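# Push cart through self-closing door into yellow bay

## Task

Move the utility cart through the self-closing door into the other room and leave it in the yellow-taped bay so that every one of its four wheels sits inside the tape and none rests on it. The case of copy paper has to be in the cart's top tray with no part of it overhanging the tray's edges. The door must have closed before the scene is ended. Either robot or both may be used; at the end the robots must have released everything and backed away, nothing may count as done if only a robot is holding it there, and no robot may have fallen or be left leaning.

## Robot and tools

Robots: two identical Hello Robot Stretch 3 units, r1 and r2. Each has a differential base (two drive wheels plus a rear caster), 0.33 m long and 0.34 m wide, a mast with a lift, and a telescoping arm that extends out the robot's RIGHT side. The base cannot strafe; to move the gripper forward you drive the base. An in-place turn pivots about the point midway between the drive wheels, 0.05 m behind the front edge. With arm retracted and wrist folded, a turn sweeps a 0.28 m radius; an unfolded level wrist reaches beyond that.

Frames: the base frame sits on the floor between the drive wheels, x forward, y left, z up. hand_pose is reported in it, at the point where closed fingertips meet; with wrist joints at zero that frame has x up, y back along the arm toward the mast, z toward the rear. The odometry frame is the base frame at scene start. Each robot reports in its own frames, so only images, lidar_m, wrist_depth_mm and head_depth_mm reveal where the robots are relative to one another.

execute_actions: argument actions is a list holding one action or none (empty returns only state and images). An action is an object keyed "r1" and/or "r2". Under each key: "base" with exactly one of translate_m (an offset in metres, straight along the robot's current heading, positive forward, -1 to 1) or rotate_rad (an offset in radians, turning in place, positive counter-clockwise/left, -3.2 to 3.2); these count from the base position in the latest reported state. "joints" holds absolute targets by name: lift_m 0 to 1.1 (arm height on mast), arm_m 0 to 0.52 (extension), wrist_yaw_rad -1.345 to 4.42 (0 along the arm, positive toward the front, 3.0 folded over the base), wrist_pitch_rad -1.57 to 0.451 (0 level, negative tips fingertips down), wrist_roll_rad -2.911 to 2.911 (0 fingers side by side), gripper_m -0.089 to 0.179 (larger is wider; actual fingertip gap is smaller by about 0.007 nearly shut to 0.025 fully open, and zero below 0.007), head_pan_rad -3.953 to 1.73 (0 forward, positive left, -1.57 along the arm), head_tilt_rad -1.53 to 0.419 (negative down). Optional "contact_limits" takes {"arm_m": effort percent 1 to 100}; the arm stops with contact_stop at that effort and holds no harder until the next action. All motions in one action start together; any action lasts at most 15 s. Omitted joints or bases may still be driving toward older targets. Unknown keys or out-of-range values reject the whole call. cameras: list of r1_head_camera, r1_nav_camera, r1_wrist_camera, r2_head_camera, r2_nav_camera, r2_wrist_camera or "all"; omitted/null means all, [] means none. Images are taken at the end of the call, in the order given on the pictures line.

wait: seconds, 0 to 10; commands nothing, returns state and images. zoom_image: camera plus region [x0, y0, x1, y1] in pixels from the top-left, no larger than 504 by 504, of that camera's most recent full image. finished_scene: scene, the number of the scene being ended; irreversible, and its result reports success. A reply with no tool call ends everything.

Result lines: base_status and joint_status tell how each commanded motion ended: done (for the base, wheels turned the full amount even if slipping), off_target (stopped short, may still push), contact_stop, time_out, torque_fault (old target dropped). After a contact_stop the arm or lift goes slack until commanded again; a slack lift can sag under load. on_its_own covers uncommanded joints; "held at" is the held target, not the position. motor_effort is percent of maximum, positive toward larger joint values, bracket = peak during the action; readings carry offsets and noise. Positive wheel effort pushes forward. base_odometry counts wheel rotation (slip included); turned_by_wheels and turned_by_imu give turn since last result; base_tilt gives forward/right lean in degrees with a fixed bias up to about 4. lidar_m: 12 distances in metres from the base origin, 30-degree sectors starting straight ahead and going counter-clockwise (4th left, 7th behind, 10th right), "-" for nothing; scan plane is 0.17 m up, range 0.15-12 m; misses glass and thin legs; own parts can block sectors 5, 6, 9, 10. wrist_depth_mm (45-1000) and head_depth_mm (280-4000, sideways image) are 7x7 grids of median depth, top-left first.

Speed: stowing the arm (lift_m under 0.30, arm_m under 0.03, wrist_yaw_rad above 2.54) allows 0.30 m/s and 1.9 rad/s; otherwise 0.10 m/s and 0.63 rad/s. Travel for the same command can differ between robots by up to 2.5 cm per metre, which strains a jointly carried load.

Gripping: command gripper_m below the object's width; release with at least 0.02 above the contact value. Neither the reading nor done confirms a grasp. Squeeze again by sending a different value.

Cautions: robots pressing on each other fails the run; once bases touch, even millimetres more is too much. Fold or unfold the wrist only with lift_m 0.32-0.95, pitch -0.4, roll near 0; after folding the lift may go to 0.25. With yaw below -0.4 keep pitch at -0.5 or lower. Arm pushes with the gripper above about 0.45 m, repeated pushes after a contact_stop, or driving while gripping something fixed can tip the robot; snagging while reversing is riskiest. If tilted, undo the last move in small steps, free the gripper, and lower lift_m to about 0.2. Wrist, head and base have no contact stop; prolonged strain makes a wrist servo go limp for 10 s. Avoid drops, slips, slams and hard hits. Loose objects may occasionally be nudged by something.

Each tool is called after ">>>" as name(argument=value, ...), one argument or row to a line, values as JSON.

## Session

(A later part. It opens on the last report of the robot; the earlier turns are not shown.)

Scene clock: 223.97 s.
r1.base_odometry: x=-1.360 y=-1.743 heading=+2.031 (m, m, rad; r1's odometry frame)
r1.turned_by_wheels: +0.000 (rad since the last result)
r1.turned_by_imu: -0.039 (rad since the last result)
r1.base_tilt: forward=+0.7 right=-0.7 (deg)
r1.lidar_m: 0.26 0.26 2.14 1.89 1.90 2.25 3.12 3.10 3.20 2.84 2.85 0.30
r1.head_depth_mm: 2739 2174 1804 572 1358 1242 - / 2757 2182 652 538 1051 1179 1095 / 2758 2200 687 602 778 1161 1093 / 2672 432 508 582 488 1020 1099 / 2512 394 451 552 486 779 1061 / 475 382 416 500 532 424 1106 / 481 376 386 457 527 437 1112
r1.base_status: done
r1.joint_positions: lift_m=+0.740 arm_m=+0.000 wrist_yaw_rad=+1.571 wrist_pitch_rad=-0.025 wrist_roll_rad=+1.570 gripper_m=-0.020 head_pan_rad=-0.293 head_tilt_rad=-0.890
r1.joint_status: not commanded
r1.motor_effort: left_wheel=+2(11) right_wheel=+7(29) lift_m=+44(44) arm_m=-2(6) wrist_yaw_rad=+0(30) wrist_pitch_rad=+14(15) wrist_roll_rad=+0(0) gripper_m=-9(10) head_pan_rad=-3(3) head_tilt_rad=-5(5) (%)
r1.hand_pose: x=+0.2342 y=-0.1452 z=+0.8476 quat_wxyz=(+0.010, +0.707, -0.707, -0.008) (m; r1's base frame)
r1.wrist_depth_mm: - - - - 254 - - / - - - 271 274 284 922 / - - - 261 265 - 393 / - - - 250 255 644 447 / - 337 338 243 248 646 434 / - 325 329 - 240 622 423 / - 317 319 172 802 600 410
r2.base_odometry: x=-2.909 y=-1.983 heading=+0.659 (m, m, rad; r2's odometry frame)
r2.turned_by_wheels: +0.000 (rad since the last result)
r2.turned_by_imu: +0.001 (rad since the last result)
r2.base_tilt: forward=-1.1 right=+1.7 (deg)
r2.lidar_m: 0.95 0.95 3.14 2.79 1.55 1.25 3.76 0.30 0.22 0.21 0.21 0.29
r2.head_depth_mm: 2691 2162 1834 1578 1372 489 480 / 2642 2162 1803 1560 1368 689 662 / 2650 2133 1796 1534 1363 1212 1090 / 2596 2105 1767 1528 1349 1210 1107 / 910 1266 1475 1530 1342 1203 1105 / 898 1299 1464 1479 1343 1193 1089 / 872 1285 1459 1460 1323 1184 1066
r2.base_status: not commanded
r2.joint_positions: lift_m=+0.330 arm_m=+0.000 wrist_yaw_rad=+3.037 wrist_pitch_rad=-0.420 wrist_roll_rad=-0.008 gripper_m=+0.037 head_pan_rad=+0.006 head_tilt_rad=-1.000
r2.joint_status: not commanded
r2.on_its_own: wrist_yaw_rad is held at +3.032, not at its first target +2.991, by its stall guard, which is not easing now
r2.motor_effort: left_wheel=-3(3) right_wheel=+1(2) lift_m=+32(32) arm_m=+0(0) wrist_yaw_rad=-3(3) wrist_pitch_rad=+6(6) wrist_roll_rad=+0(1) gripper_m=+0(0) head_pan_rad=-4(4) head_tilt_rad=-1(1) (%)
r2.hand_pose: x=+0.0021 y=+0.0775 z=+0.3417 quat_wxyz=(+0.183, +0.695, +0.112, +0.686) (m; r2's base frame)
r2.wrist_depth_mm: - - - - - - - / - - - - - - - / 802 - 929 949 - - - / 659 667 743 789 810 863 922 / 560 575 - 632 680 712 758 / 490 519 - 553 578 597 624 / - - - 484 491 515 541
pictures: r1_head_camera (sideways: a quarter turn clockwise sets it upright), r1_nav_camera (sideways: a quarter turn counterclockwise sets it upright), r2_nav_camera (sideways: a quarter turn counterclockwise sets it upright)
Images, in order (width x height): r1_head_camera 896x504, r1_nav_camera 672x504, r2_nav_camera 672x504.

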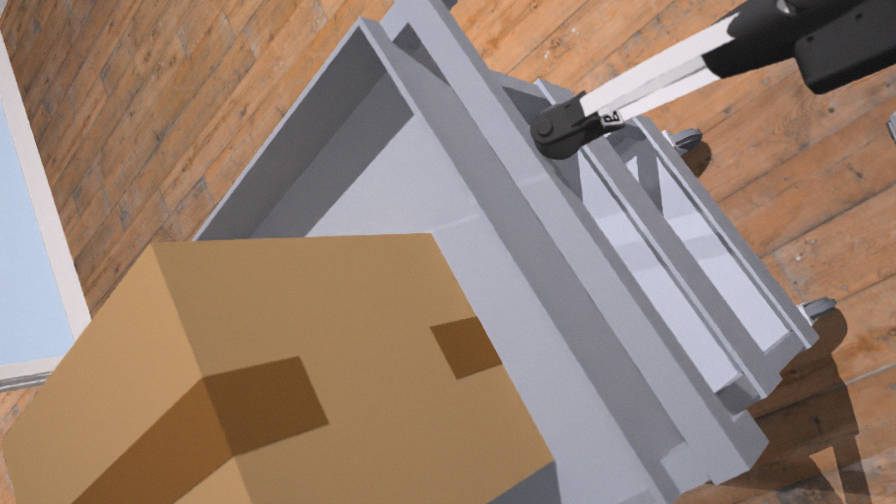

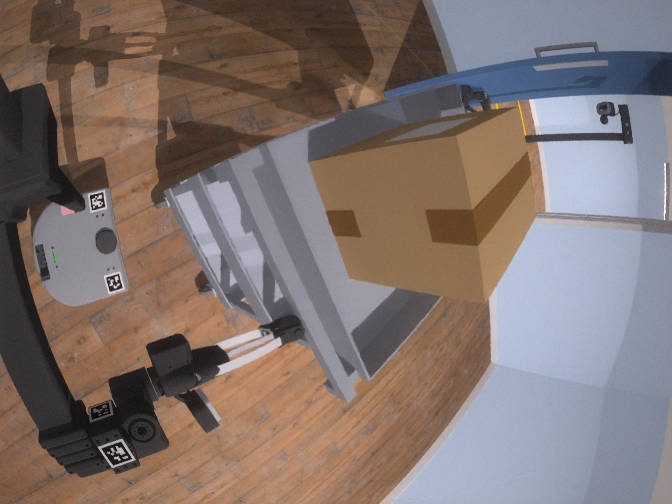

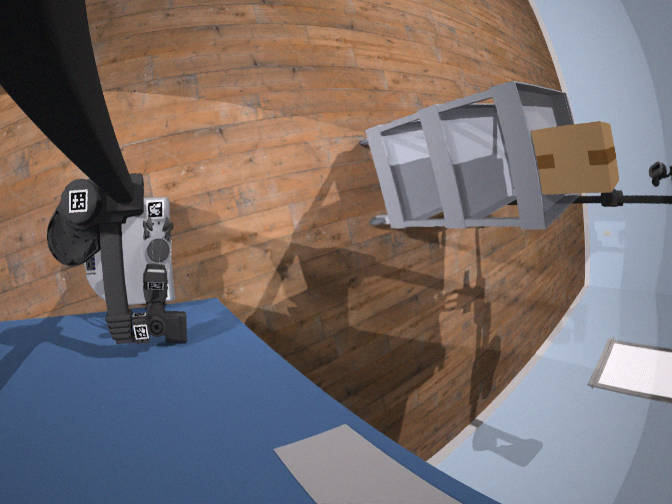

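>>> execute_actions(
  actions=[
    {"r1":{"joints":{"gripper_m":0.09}}},
  ],
  cameras=[],
)

>>> execute_actions(
  actions=[
    {"r1":{"base":{"rotate_rad":0.33}}},
  ],
  cameras=["r1_wrist_camera","r1_head_camera"],
)

Scene clock: 236.23 s.
r1.base_odometry: x=-1.360 y=-1.743 heading=+2.031 (m, m, rad; r1's odometry frame)
r1.turned_by_wheels: +0.000 (rad since the last result)
r1.turned_by_imu: -0.001 (rad since the last result)
r1.base_tilt: forward=+0.6 right=-0.7 (deg)
r1.lidar_m: 0.26 0.26 2.14 1.90 1.90 2.26 3.10 3.12 3.18 2.84 2.85 0.30
r1.head_depth_mm: 2703 2182 1807 573 1358 1244 - / 2750 2180 652 547 1190 1170 1085 / 2746 2200 687 600 777 1156 1096 / 2638 431 508 581 488 1026 1097 / 2526 394 450 550 486 779 1058 / 475 382 416 500 533 424 1110 / 480 376 385 456 526 436 1113
r1.base_status: not commanded
r1.joint_positions: lift_m=+0.740 arm_m=+0.000 wrist_yaw_rad=+1.568 wrist_pitch_rad=-0.025 wrist_roll_rad=+1.570 gripper_m=+0.090 head_pan_rad=-0.293 head_tilt_rad=-0.890
r1.joint_status: all done
r1.motor_effort: left_wheel=+2(2) right_wheel=+0(8) lift_m=+42(44) arm_m=-2(2) wrist_yaw_rad=+2(2) wrist_pitch_rad=+13(51) wrist_roll_rad=+0(0) gripper_m=+0(92) head_pan_rad=-3(2) head_tilt_rad=-4(4) (%)
r1.hand_pose: x=+0.2342 y=-0.1458 z=+0.8478 quat_wxyz=(+0.009, +0.706, -0.708, -0.009) (m; r1's base frame)
r1.wrist_depth_mm: - - - - 252 - - / - - - 271 272 283 928 / - - - 261 263 - 382 / - - - 248 257 651 446 / - 336 339 240 247 648 433 / - 327 328 232 239 622 427 / - 316 320 174 228 577 409
r2.base_odometry: x=-2.909 y=-1.983 heading=+0.659 (m, m, rad; r2's odometry frame)
r2.turned_by_wheels: +0.000 (rad since the last result)
r2.turned_by_imu: +0.001 (rad since the last result)
r2.base_tilt: forward=-1.2 right=+1.7 (deg)
r2.lidar_m: 0.95 0.95 3.12 2.79 1.55 1.25 3.75 0.30 0.22 0.21 0.21 0.29
r2.head_depth_mm: 2737 2208 1825 1567 1386 489 479 / 2663 2144 1807 1565 1368 689 663 / 2614 2153 1771 1547 1363 1213 1095 / 2562 2106 1770 1555 1355 1208 1113 / 912 1263 1487 1524 1345 1196 1105 / 896 1293 1478 1483 1336 1186 1094 / 873 1277 1462 1471 1319 1180 1069
r2.base_status: not commanded
r2.joint_positions: lift_m=+0.330 arm_m=+0.000 wrist_yaw_rad=+3.037 wrist_pitch_rad=-0.420 wrist_roll_rad=-0.008 gripper_m=+0.037 head_pan_rad=+0.006 head_tilt_rad=-1.000
r2.joint_status: not commanded
r2.on_its_own: wrist_yaw_rad is held at +3.032, not at its first target +2.991, by its stall guard, which is not easing now
r2.motor_effort: left_wheel=-3(3) right_wheel=+1(1) lift_m=+32(32) arm_m=+0(0) wrist_yaw_rad=-5(3) wrist_pitch_rad=+6(6) wrist_roll_rad=+0(0) gripper_m=+0(0) head_pan_rad=-3(3) head_tilt_rad=+0(0) (%)
r2.hand_pose: x=+0.0021 y=+0.0775 z=+0.3417 quat_wxyz=(+0.183, +0.695, +0.112, +0.686) (m; r2's base frame)
r2.wrist_depth_mm: - - - - - - - / - - - - - - - / 795 - 928 964 - - - / 657 674 757 796 812 882 927 / 553 567 - 637 674 699 740 / 489 513 - 547 579 599 634 / - - - 478 494 511 534
pictures: none
No camera images: the call's "cameras" was empty. Leave "cameras" out to get every camera's image.

Scene clock: 237.73 s.
r1.base_odometry: x=-1.360 y=-1.743 heading=+2.361 (m, m, rad; r1's odometry frame)
r1.turned_by_wheels: +0.330 (rad since the last result)
r1.turned_by_imu: +0.330 (rad since the last result)
r1.base_tilt: forward=+0.7 right=-0.7 (deg)
r1.lidar_m: 0.26 2.42 1.93 1.90 2.04 3.07 3.11 3.36 2.88 2.84 0.35 0.26
r1.head_depth_mm: 2545 393 659 593 529 1069 - / 455 385 457 571 451 1086 1090 / 459 381 440 558 475 1013 1095 / 463 376 425 535 491 801 1087 / 469 371 409 530 506 722 1102 / 477 398 684 612 1320 1216 1108 / 1569 2160 1852 1608 1403 1245 1111
r1.base_status: done
r1.joint_positions: lift_m=+0.740 arm_m=+0.000 wrist_yaw_rad=+1.568 wrist_pitch_rad=-0.024 wrist_roll_rad=+1.570 gripper_m=+0.090 head_pan_rad=-0.293 head_tilt_rad=-0.890
r1.joint_status: not commanded
r1.motor_effort: left_wheel=-1(3) right_wheel=+3(5) lift_m=+42(43) arm_m=-2(2) wrist_yaw_rad=+1(1) wrist_pitch_rad=+13(13) wrist_roll_rad=+0(0) gripper_m=+0(0) head_pan_rad=-2(3) head_tilt_rad=-4(4) (%)
r1.hand_pose: x=+0.2342 y=-0.1458 z=+0.8479 quat_wxyz=(+0.009, +0.706, -0.708, -0.008) (m; r1's base frame)
r1.wrist_depth_mm: - - - 109 163 - 459 / - 268 - 110 167 588 473 / - 272 270 112 170 624 463 / - 280 277 114 174 631 447 / - 287 284 117 177 649 436 / - 295 293 119 180 593 423 / - - 302 122 185 535 410
r2.base_odometry: x=-2.909 y=-1.983 heading=+0.659 (m, m, rad; r2's odometry frame)
r2.turned_by_wheels: +0.000 (rad since the last result)
r2.turned_by_imu: +0.000 (rad since the last result)
r2.base_tilt: forward=-1.1 right=+1.8 (deg)
r2.lidar_m: 0.95 0.95 3.14 2.78 1.55 1.25 3.74 0.30 0.22 0.21 0.21 0.29
r2.head_depth_mm: 2697 2169 1823 1568 1376 489 478 / 2654 2143 1808 1553 1366 690 662 / 2647 2134 1799 1541 1358 1212 1095 / 2589 2119 1758 1533 1347 1207 1114 / 915 1270 1474 1523 1344 1202 1103 / 897 1292 1474 1489 1326 1186 1086 / 872 1283 1463 1474 1323 1184 1065
r2.base_status: not commanded
r2.joint_positions: lift_m=+0.330 arm_m=+0.000 wrist_yaw_rad=+3.037 wrist_pitch_rad=-0.420 wrist_roll_rad=-0.008 gripper_m=+0.037 head_pan_rad=+0.006 head_tilt_rad=-1.000
r2.joint_status: not commanded
r2.on_its_own: wrist_yaw_rad is held at +3.032, not at its first target +2.991, by its stall guard, which is not easing now
r2.motor_effort: left_wheel=-3(3) right_wheel=+1(1) lift_m=+32(32) arm_m=+0(0) wrist_yaw_rad=-4(4) wrist_pitch_rad=+6(6) wrist_roll_rad=+0(0) gripper_m=+0(0) head_pan_rad=-4(4) head_tilt_rad=+0(0) (%)
r2.hand_pose: x=+0.0021 y=+0.0775 z=+0.3417 quat_wxyz=(+0.183, +0.695, +0.112, +0.686) (m; r2's base frame)
r2.wrist_depth_mm: - - - - - - - / - - - - - - - / 802 - 905 971 - - - / 656 669 757 781 823 898 946 / 555 578 - 635 676 713 747 / 491 516 - 552 574 592 618 / - - - 486 497 512 532
pictures: r1_head_camera (sideways: a quarter turn clockwise sets it upright), r1_wrist_camera
Images, in order (width x height): r1_head_camera 896x504, r1_wrist_camera 644x364.

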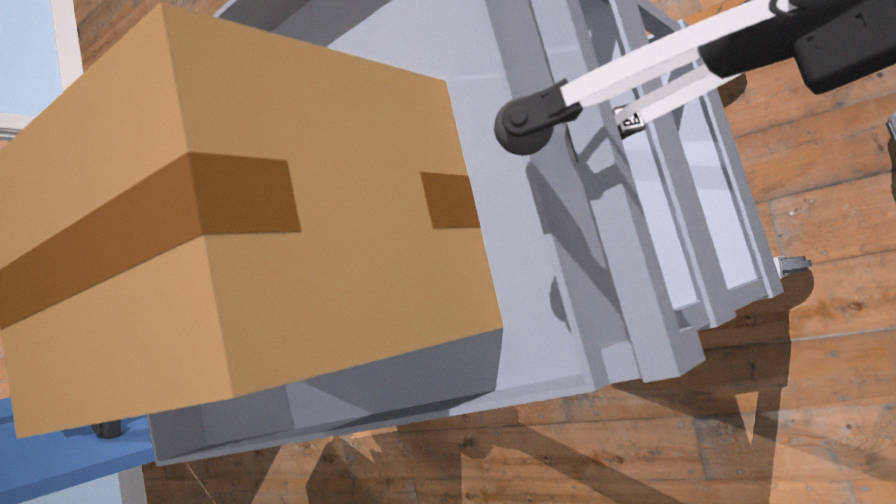

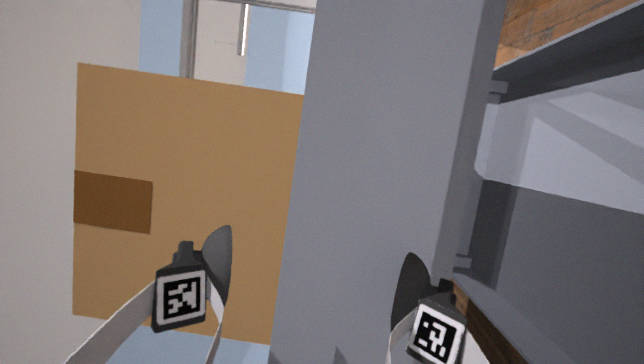

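>>> execute_actions(
  actions=[
    {"r1":{"base":{"translate_m":-0.01},"joints":{"gripper_m":-0.02}}},
  ],
  cameras=[],
)

>>> execute_actions(
  actions=[
    {"r1":{"base":{"rotate_rad":0.6},"joints":{"wrist_yaw_rad":1.1}}},
  ],
  cameras=[],
)

>>> execute_actions(
  actions=[
    {"r1":{"base":{"translate_m":-0.4},"joints":{"head_pan_rad":-0.8}}},
  ],
  cameras=["r1_nav_camera","r1_head_camera"],
)

Scene clock: 246.50 s.
r1.base_odometry: x=-1.353 y=-1.750 heading=+2.361 (m, m, rad; r1's odometry frame)
r1.turned_by_wheels: +0.000 (rad since the last result)
r1.turned_by_imu: -0.001 (rad since the last result)
r1.base_tilt: forward=+0.7 right=-0.8 (deg)
r1.lidar_m: 0.26 2.43 1.92 1.89 2.04 3.04 3.10 3.36 2.88 2.84 0.36 0.27
r1.head_depth_mm: 2529 405 662 594 544 1144 - / 456 392 466 571 488 1100 1091 / 459 386 448 564 475 1044 1096 / 463 379 432 544 482 813 1095 / 469 375 417 540 495 789 1102 / 476 397 685 612 1322 1218 1105 / 1575 2158 1868 1606 1403 1238 1115
r1.base_status: done
r1.joint_positions: lift_m=+0.740 arm_m=+0.000 wrist_yaw_rad=+1.570 wrist_pitch_rad=-0.024 wrist_roll_rad=+1.571 gripper_m=-0.019 head_pan_rad=-0.293 head_tilt_rad=-0.890
r1.joint_status: all done
r1.motor_effort: left_wheel=+0(4) right_wheel=+0(8) lift_m=+43(43) arm_m=-2(2) wrist_yaw_rad=+0(2) wrist_pitch_rad=+13(13) wrist_roll_rad=-1(1) gripper_m=-19(98) head_pan_rad=-2(2) head_tilt_rad=-4(4) (%)
r1.hand_pose: x=+0.2342 y=-0.1452 z=+0.8480 quat_wxyz=(+0.009, +0.707, -0.707, -0.008) (m; r1's base frame)
r1.wrist_depth_mm: - - - 114 169 - 456 / - 274 - 116 172 604 474 / - 280 276 118 175 653 460 / - 285 284 120 179 672 446 / - 295 291 123 183 659 436 / - 303 300 125 187 589 424 / - - - 128 - - 411
r2.base_odometry: x=-2.909 y=-1.983 heading=+0.659 (m, m, rad; r2's odometry frame)
r2.turned_by_wheels: +0.000 (rad since the last result)
r2.turned_by_imu: +0.001 (rad since the last result)
r2.base_tilt: forward=-1.0 right=+1.7 (deg)
r2.lidar_m: 0.95 0.95 3.13 2.79 1.55 1.24 3.76 0.30 0.22 0.21 0.21 0.29
r2.head_depth_mm: 2717 2167 1821 1567 1378 489 481 / 2645 2153 1808 1548 1369 690 660 / 2629 2125 1782 1544 1363 1205 1095 / 2576 2108 1775 1532 1351 1203 1110 / 910 1273 1466 1525 1337 1199 1097 / 945 1292 1471 1488 1329 1193 1093 / 876 1277 1460 1478 1325 1182 1067
r2.base_status: not commanded
r2.joint_positions: lift_m=+0.330 arm_m=+0.000 wrist_yaw_rad=+3.037 wrist_pitch_rad=-0.420 wrist_roll_rad=-0.008 gripper_m=+0.037 head_pan_rad=+0.006 head_tilt_rad=-1.000
r2.joint_status: not commanded
r2.on_its_own: wrist_yaw_rad is held at +3.032, not at its first target +2.991, by its stall guard, which is not easing now
r2.motor_effort: left_wheel=-3(3) right_wheel=+1(1) lift_m=+32(32) arm_m=+0(0) wrist_yaw_rad=-4(4) wrist_pitch_rad=+6(6) wrist_roll_rad=+0(0) gripper_m=+0(0) head_pan_rad=-4(3) head_tilt_rad=+0(0) (%)
r2.hand_pose: x=+0.0021 y=+0.0775 z=+0.3417 quat_wxyz=(+0.183, +0.695, +0.112, +0.686) (m; r2's base frame)
r2.wrist_depth_mm: - - - - - - - / - - - - - - - / 802 - 917 979 - - - / 655 680 756 790 817 881 925 / 559 573 - 632 684 702 734 / 492 512 - 550 581 595 614 / - - - 483 487 512 539
pictures: none
No camera images: the call's "cameras" was empty. Leave "cameras" out to get every camera's image.

Scene clock: 249.10 s.
r1.base_odometry: x=-1.353 y=-1.750 heading=+2.961 (m, m, rad; r1's odometry frame)
r1.turned_by_wheels: +0.600 (rad since the last result)
r1.turned_by_imu: +0.584 (rad since the last result)
r1.base_tilt: forward=+0.7 right=-0.7 (deg)
r1.lidar_m: 2.32 1.90 1.90 2.10 3.12 3.11 3.43 2.86 2.84 0.44 0.35 0.35
r1.head_depth_mm: 1475 444 501 573 813 1019 1071 / 2413 2139 682 594 833 1072 1091 / 2502 2215 1836 611 793 1163 1093 / 2572 2221 1842 1581 1382 1227 1102 / 2645 2255 1859 1595 1385 1227 1107 / 2736 2256 1875 1600 1390 1235 1106 / 2571 2284 1890 1609 1404 1243 1115
r1.base_status: done
r1.joint_positions: lift_m=+0.740 arm_m=+0.000 wrist_yaw_rad=+1.036 wrist_pitch_rad=-0.024 wrist_roll_rad=+1.574 gripper_m=-0.016 head_pan_rad=-0.293 head_tilt_rad=-0.890
r1.joint_status: wrist_yaw_rad off_target (ended at +1.036, target +1.100)
r1.on_its_own: wrist_yaw_rad is held at +1.036, not at your +1.100, by its stall guard, which is not easing now
r1.motor_effort: left_wheel=+0(6) right_wheel=-1(32) lift_m=+42(43) arm_m=+0(4) wrist_yaw_rad=+0(67) wrist_pitch_rad=+13(14) wrist_roll_rad=-1(2) gripper_m=-6(20) head_pan_rad=-2(3) head_tilt_rad=-4(4) (%)
r1.hand_pose: x=+0.1986 y=-0.2752 z=+0.8480 quat_wxyz=(+0.005, +0.495, -0.869, -0.011) (m; r1's base frame)
r1.wrist_depth_mm: - - - 105 158 159 462 / - 264 262 108 163 601 474 / - 275 271 111 168 618 458 / - 284 282 115 174 641 445 / - 297 293 119 179 646 431 / - 309 304 122 186 596 426 / - - - 127 - - 410
r2.base_odometry: x=-2.909 y=-1.983 heading=+0.659 (m, m, rad; r2's odometry frame)
r2.turned_by_wheels: +0.000 (rad since the last result)
r2.turned_by_imu: +0.000 (rad since the last result)
r2.base_tilt: forward=-1.0 right=+1.7 (deg)
r2.lidar_m: 0.88 0.88 3.14 2.79 1.54 1.24 3.75 0.30 0.22 0.21 0.21 0.29
r2.head_depth_mm: 2679 2167 1825 1565 1375 488 480 / 2633 2169 1817 1558 1373 689 663 / 2616 2121 1784 1539 1349 1212 1093 / 2519 2027 1746 1530 1345 1207 1112 / 915 1272 1451 1462 1343 1193 1104 / 886 1258 1441 1465 1331 1192 1091 / 893 1249 1151 1437 1325 1174 1066
r2.base_status: not commanded
r2.joint_positions: lift_m=+0.330 arm_m=+0.000 wrist_yaw_rad=+3.037 wrist_pitch_rad=-0.420 wrist_roll_rad=-0.008 gripper_m=+0.037 head_pan_rad=+0.006 head_tilt_rad=-1.000
r2.joint_status: not commanded
r2.on_its_own: wrist_yaw_rad is held at +3.032, not at its first target +2.991, by its stall guard, which is not easing now
r2.motor_effort: left_wheel=-3(3) right_wheel=+1(0) lift_m=+31(32) arm_m=+1(0) wrist_yaw_rad=-4(4) wrist_pitch_rad=+6(6) wrist_roll_rad=+0(0) gripper_m=+0(0) head_pan_rad=-4(3) head_tilt_rad=-1(0) (%)
r2.hand_pose: x=+0.0021 y=+0.0775 z=+0.3417 quat_wxyz=(+0.183, +0.695, +0.112, +0.686) (m; r2's base frame)
r2.wrist_depth_mm: - - - - - - - / 997 - - - - - - / 792 - 921 960 - - - / 659 665 752 766 824 863 919 / 554 568 - 630 680 713 747 / 488 511 - 553 579 597 623 / - - - 484 490 514 545
pictures: none
No camera images: the call's "cameras" was empty. Leave "cameras" out to get every camera's image.

Scene clock: 254.03 s.
r1.base_odometry: x=-0.960 y=-1.821 heading=+2.961 (m, m, rad; r1's odometry frame)
r1.turned_by_wheels: +0.000 (rad since the last result)
r1.turned_by_imu: -0.002 (rad since the last result)
r1.base_tilt: forward=+0.7 right=-0.7 (deg)
r1.lidar_m: 0.31 2.16 2.15 2.38 2.83 2.81 3.08 2.60 2.58 2.85 0.34 0.31
r1.head_depth_mm: 2629 2182 656 588 1335 - 1054 / 2672 2180 695 551 899 - 1092 / 2674 469 600 570 853 1162 1115 / 464 438 527 597 800 1100 1097 / 469 415 495 582 518 897 1107 / 474 404 466 574 482 1214 1110 / 480 392 673 627 1373 1243 1112
r1.base_status: done
r1.joint_positions: lift_m=+0.740 arm_m=+0.000 wrist_yaw_rad=+1.181 wrist_pitch_rad=-0.023 wrist_roll_rad=+1.574 gripper_m=-0.016 head_pan_rad=-0.793 head_tilt_rad=-0.890
r1.joint_status: all done
r1.on_its_own: wrist_yaw_rad is held at +1.175, not at your +1.100, by its stall guard, which is not easing now
r1.motor_effort: left_wheel=+1(4) right_wheel=-4(25) lift_m=+42(42) arm_m=-1(3) wrist_yaw_rad=-5(46) wrist_pitch_rad=+12(13) wrist_roll_rad=-1(1) gripper_m=-20(20) head_pan_rad=-2(31) head_tilt_rad=-4(4) (%)
r1.hand_pose: x=+0.2151 y=-0.2422 z=+0.8483 quat_wxyz=(+0.006, +0.557, -0.831, -0.010) (m; r1's base frame)
r1.wrist_depth_mm: - - - 120 177 - - / - - - 121 179 626 458 / - 280 279 121 180 661 462 / - 286 283 122 182 681 449 / - 289 288 123 183 651 435 / - 294 291 124 185 634 423 / - 298 298 126 - 573 416
r2.base_odometry: x=-2.909 y=-1.983 heading=+0.659 (m, m, rad; r2's odometry frame)
r2.turned_by_wheels: +0.000 (rad since the last result)
r2.turned_by_imu: +0.001 (rad since the last result)
r2.base_tilt: forward=-1.0 right=+1.8 (deg)
r2.lidar_m: 1.22 1.17 3.12 2.79 1.55 1.25 3.75 0.30 0.22 0.21 0.21 0.29
r2.head_depth_mm: 2716 2181 1807 1568 1384 489 479 / 2671 2126 1809 1548 1364 690 661 / 2648 2127 1792 1545 1350 1211 1087 / 2607 2099 1753 1539 1355 1209 1110 / 2464 1702 1705 1529 1342 1196 1106 / 1491 1410 1641 1508 1329 1191 1089 / 1466 1358 1608 1499 1324 1180 1068
r2.base_status: not commanded
r2.joint_positions: lift_m=+0.330 arm_m=+0.000 wrist_yaw_rad=+3.037 wrist_pitch_rad=-0.420 wrist_roll_rad=-0.008 gripper_m=+0.037 head_pan_rad=+0.006 head_tilt_rad=-1.000
r2.joint_status: not commanded
r2.on_its_own: wrist_yaw_rad is held at +3.032, not at its first target +2.991, by its stall guard, which is not easing now
r2.motor_effort: left_wheel=-3(3) right_wheel=+1(1) lift_m=+32(32) arm_m=+0(0) wrist_yaw_rad=-4(3) wrist_pitch_rad=+6(6) wrist_roll_rad=+0(1) gripper_m=+0(0) head_pan_rad=-4(3) head_tilt_rad=-1(0) (%)
r2.hand_pose: x=+0.0021 y=+0.0775 z=+0.3417 quat_wxyz=(+0.183, +0.695, +0.112, +0.686) (m; r2's base frame)
r2.wrist_depth_mm: - - - - - - - / 978 - - - - - - / 800 - 919 960 - - - / 661 680 752 779 818 885 936 / 564 569 - 636 676 703 747 / 495 515 - 552 582 592 619 / - - - 485 490 513 538
pictures: r1_head_camera (sideways: a quarter turn clockwise sets it upright), r1_nav_camera (sideways: a quarter turn counterclockwise sets it upright)
Images, in order (width x height): r1_head_camera 896x504, r1_nav_camera 672x504.

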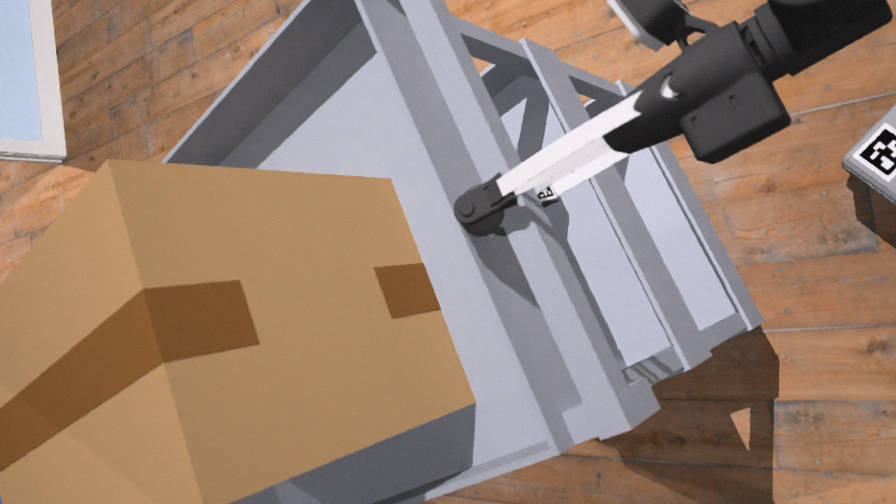

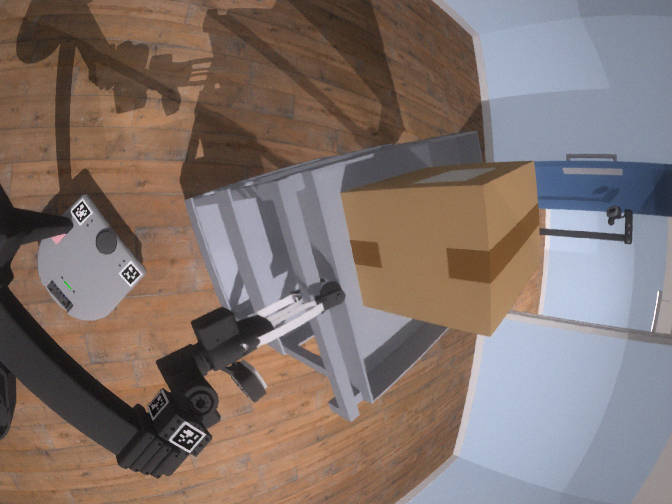

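>>> execute_actions(
  actions=[
    {"r1":{"base":{"rotate_rad":0.75},"joints":{"wrist_yaw_rad":0.5}}},
  ],
  cameras=[],
)

>>> execute_actions(
  actions=[
    {"r1":{"base":{"translate_m":-0.4},"joints":{"head_pan_rad":-1.2}}},
  ],
  cameras=["r1_nav_camera"],
)

>>> execute_actions(
  actions=[
    {"r1":{"base":{"rotate_rad":0.5},"joints":{"wrist_yaw_rad":0.45}}},
  ],
  cameras=[],
)

>>> execute_actions(
  actions=[
    {"r1":{"base":{"translate_m":-0.4}}},
  ],
  cameras=["r1_nav_camera"],
)

Scene clock: 265.20 s.
r1.base_odometry: x=-0.960 y=-1.821 heading=-2.573 (m, m, rad; r1's odometry frame)
r1.turned_by_wheels: +0.750 (rad since the last result)
r1.turned_by_imu: +0.546 (rad since the last result)
r1.base_tilt: forward=+0.6 right=-0.7 (deg)
r1.lidar_m: 2.19 2.18 2.43 2.81 2.81 3.08 2.57 2.56 2.85 0.40 0.37 2.63
r1.head_depth_mm: 449 452 544 540 846 - 1062 / 472 467 551 545 865 1158 1094 / 2684 824 668 549 852 1157 1108 / 2811 2243 1846 1576 1382 1222 1100 / 2839 2259 1863 1587 1385 1228 1105 / 2882 2256 1872 1596 1391 1234 1111 / 2702 2288 1894 1602 1401 1243 1114
r1.base_status: done
r1.joint_positions: lift_m=+0.740 arm_m=+0.000 wrist_yaw_rad=+0.432 wrist_pitch_rad=-0.025 wrist_roll_rad=+1.574 gripper_m=-0.016 head_pan_rad=-0.793 head_tilt_rad=-0.890
r1.joint_status: wrist_yaw_rad off_target (ended at +0.432, target +0.500)
r1.on_its_own: wrist_yaw_rad is held at +0.432, not at your +0.500, by its stall guard, which is not easing now
r1.motor_effort: left_wheel=+0(6) right_wheel=+7(26) lift_m=+43(42) arm_m=+7(7) wrist_yaw_rad=+0(63) wrist_pitch_rad=+14(14) wrist_roll_rad=-2(1) gripper_m=-20(20) head_pan_rad=-2(4) head_tilt_rad=-4(5) (%)
r1.hand_pose: x=+0.0857 y=-0.3765 z=+0.8476 quat_wxyz=(+0.002, +0.214, -0.977, -0.013) (m; r1's base frame)
r1.wrist_depth_mm: - - - 146 211 - - / - - - 142 206 - 430 / - 296 - 137 200 701 458 / - 291 292 133 195 676 441 / - 283 286 129 189 649 433 / - 280 281 125 185 626 422 / 274 274 273 122 180 604 410
r2.base_odometry: x=-2.909 y=-1.983 heading=+0.659 (m, m, rad; r2's odometry frame)
r2.turned_by_wheels: +0.000 (rad since the last result)
r2.turned_by_imu: +0.001 (rad since the last result)
r2.base_tilt: forward=-1.1 right=+1.7 (deg)
r2.lidar_m: 1.18 1.13 3.13 2.79 1.55 1.25 3.76 0.30 0.22 0.21 0.21 0.29
r2.head_depth_mm: 2685 2166 1828 1573 1375 490 480 / 2643 2144 1805 1555 1364 688 660 / 2629 2135 1810 1540 1361 1213 1097 / 2564 2114 1793 1531 1352 1206 1116 / 2498 1695 1684 1529 1337 1199 1100 / 1443 1396 1648 1509 1338 1184 1093 / 1424 1322 1567 1498 1316 1186 1071
r2.base_status: not commanded
r2.joint_positions: lift_m=+0.330 arm_m=+0.000 wrist_yaw_rad=+3.037 wrist_pitch_rad=-0.420 wrist_roll_rad=-0.008 gripper_m=+0.037 head_pan_rad=+0.006 head_tilt_rad=-1.000
r2.joint_status: not commanded
r2.on_its_own: wrist_yaw_rad is held at +3.032, not at its first target +2.991, by its stall guard, which is not easing now
r2.motor_effort: left_wheel=-3(3) right_wheel=+1(1) lift_m=+32(32) arm_m=+0(0) wrist_yaw_rad=-4(3) wrist_pitch_rad=+6(6) wrist_roll_rad=+0(0) gripper_m=+0(0) head_pan_rad=-4(5) head_tilt_rad=+0(1) (%)
r2.hand_pose: x=+0.0021 y=+0.0775 z=+0.3417 quat_wxyz=(+0.183, +0.695, +0.112, +0.686) (m; r2's base frame)
r2.wrist_depth_mm: - - - - - - - / 978 - - - - - - / 787 - 899 965 - - - / 658 670 741 772 805 873 914 / 558 576 - 632 677 710 746 / 487 515 - 541 578 600 627 / - - - 484 486 513 531
pictures: none
No camera images: the call's "cameras" was empty. Leave "cameras" out to get every camera's image.

Scene clock: 270.27 s.
r1.base_odometry: x=-0.623 y=-1.606 heading=-2.573 (m, m, rad; r1's odometry frame)
r1.turned_by_wheels: +0.000 (rad since the last result)
r1.turned_by_imu: +0.001 (rad since the last result)
r1.base_tilt: forward=+0.7 right=-0.7 (deg)
r1.lidar_m: 2.57 2.56 2.87 2.68 2.67 2.63 2.19 2.18 2.44 0.43 0.27 0.29
r1.head_depth_mm: 2655 2177 682 1557 1405 - 1061 / 2650 2180 653 976 1390 - 1091 / 2749 2198 701 513 903 1185 1128 / 2709 510 608 574 775 1094 1098 / 469 449 524 593 481 856 1100 / 474 409 461 557 565 1212 1107 / 479 387 430 589 1141 1240 1108
r1.base_status: done
r1.joint_positions: lift_m=+0.740 arm_m=+0.000 wrist_yaw_rad=+0.448 wrist_pitch_rad=-0.023 wrist_roll_rad=+1.568 gripper_m=-0.010 head_pan_rad=-1.193 head_tilt_rad=-0.890
r1.joint_status: all done
r1.on_its_own: wrist_yaw_rad is held at +0.432, not at your +0.500, by its stall guard, which is not easing now; gripper_m is held at -0.011, not at your -0.020, by its stall guard, which is not easing now
r1.motor_effort: left_wheel=+2(2) right_wheel=-8(30) lift_m=+42(42) arm_m=-5(7) wrist_yaw_rad=-12(46) wrist_pitch_rad=+13(14) wrist_roll_rad=+0(2) gripper_m=-19(21) head_pan_rad=-2(26) head_tilt_rad=-4(4) (%)
r1.hand_pose: x=+0.0894 y=-0.3758 z=+0.8482 quat_wxyz=(+0.004, +0.222, -0.975, -0.011) (m; r1's base frame)
r1.wrist_depth_mm: - - - - - - - / - - - - - - - / - - - 289 313 348 345 / - - - 177 266 - 419 / - 310 - 153 228 588 434 / - 280 292 131 207 618 420 / 252 255 256 120 185 600 414
r2.base_odometry: x=-2.909 y=-1.983 heading=+0.659 (m, m, rad; r2's odometry frame)
r2.turned_by_wheels: +0.000 (rad since the last result)
r2.turned_by_imu: +0.001 (rad since the last result)
r2.base_tilt: forward=-1.0 right=+1.7 (deg)
r2.lidar_m: 1.58 1.34 3.12 2.79 1.55 1.24 3.75 0.30 0.22 0.21 0.21 0.29
r2.head_depth_mm: 2695 2175 1835 1568 1383 490 480 / 2673 2154 1786 1560 1371 690 662 / 2650 2099 1788 1549 1355 1208 1089 / 2612 2107 1776 1526 1351 1203 1107 / 2553 2076 1760 1516 1344 1204 1103 / 2371 1895 1728 1504 1332 1185 1093 / 1524 1751 1677 1491 1313 1187 1068
r2.base_status: not commanded
r2.joint_positions: lift_m=+0.330 arm_m=+0.000 wrist_yaw_rad=+3.037 wrist_pitch_rad=-0.420 wrist_roll_rad=-0.008 gripper_m=+0.037 head_pan_rad=+0.006 head_tilt_rad=-1.000
r2.joint_status: not commanded
r2.on_its_own: wrist_yaw_rad is held at +3.032, not at its first target +2.991, by its stall guard, which is not easing now
r2.motor_effort: left_wheel=-3(3) right_wheel=+1(1) lift_m=+33(32) arm_m=+0(1) wrist_yaw_rad=-4(4) wrist_pitch_rad=+6(5) wrist_roll_rad=+0(0) gripper_m=+0(0) head_pan_rad=-4(4) head_tilt_rad=+0(0) (%)
r2.hand_pose: x=+0.0021 y=+0.0775 z=+0.3417 quat_wxyz=(+0.183, +0.695, +0.112, +0.686) (m; r2's base frame)
r2.wrist_depth_mm: - - - - - - - / - - - - - - - / 787 - 915 970 - - - / 655 681 754 789 821 859 925 / 556 566 - 634 676 702 750 / 492 513 - 544 577 594 621 / - - - 484 492 517 539
pictures: r1_nav_camera (sideways: a quarter turn counterclockwise sets it upright)
Images, in order (width x height): r1_nav_camera 672x504.

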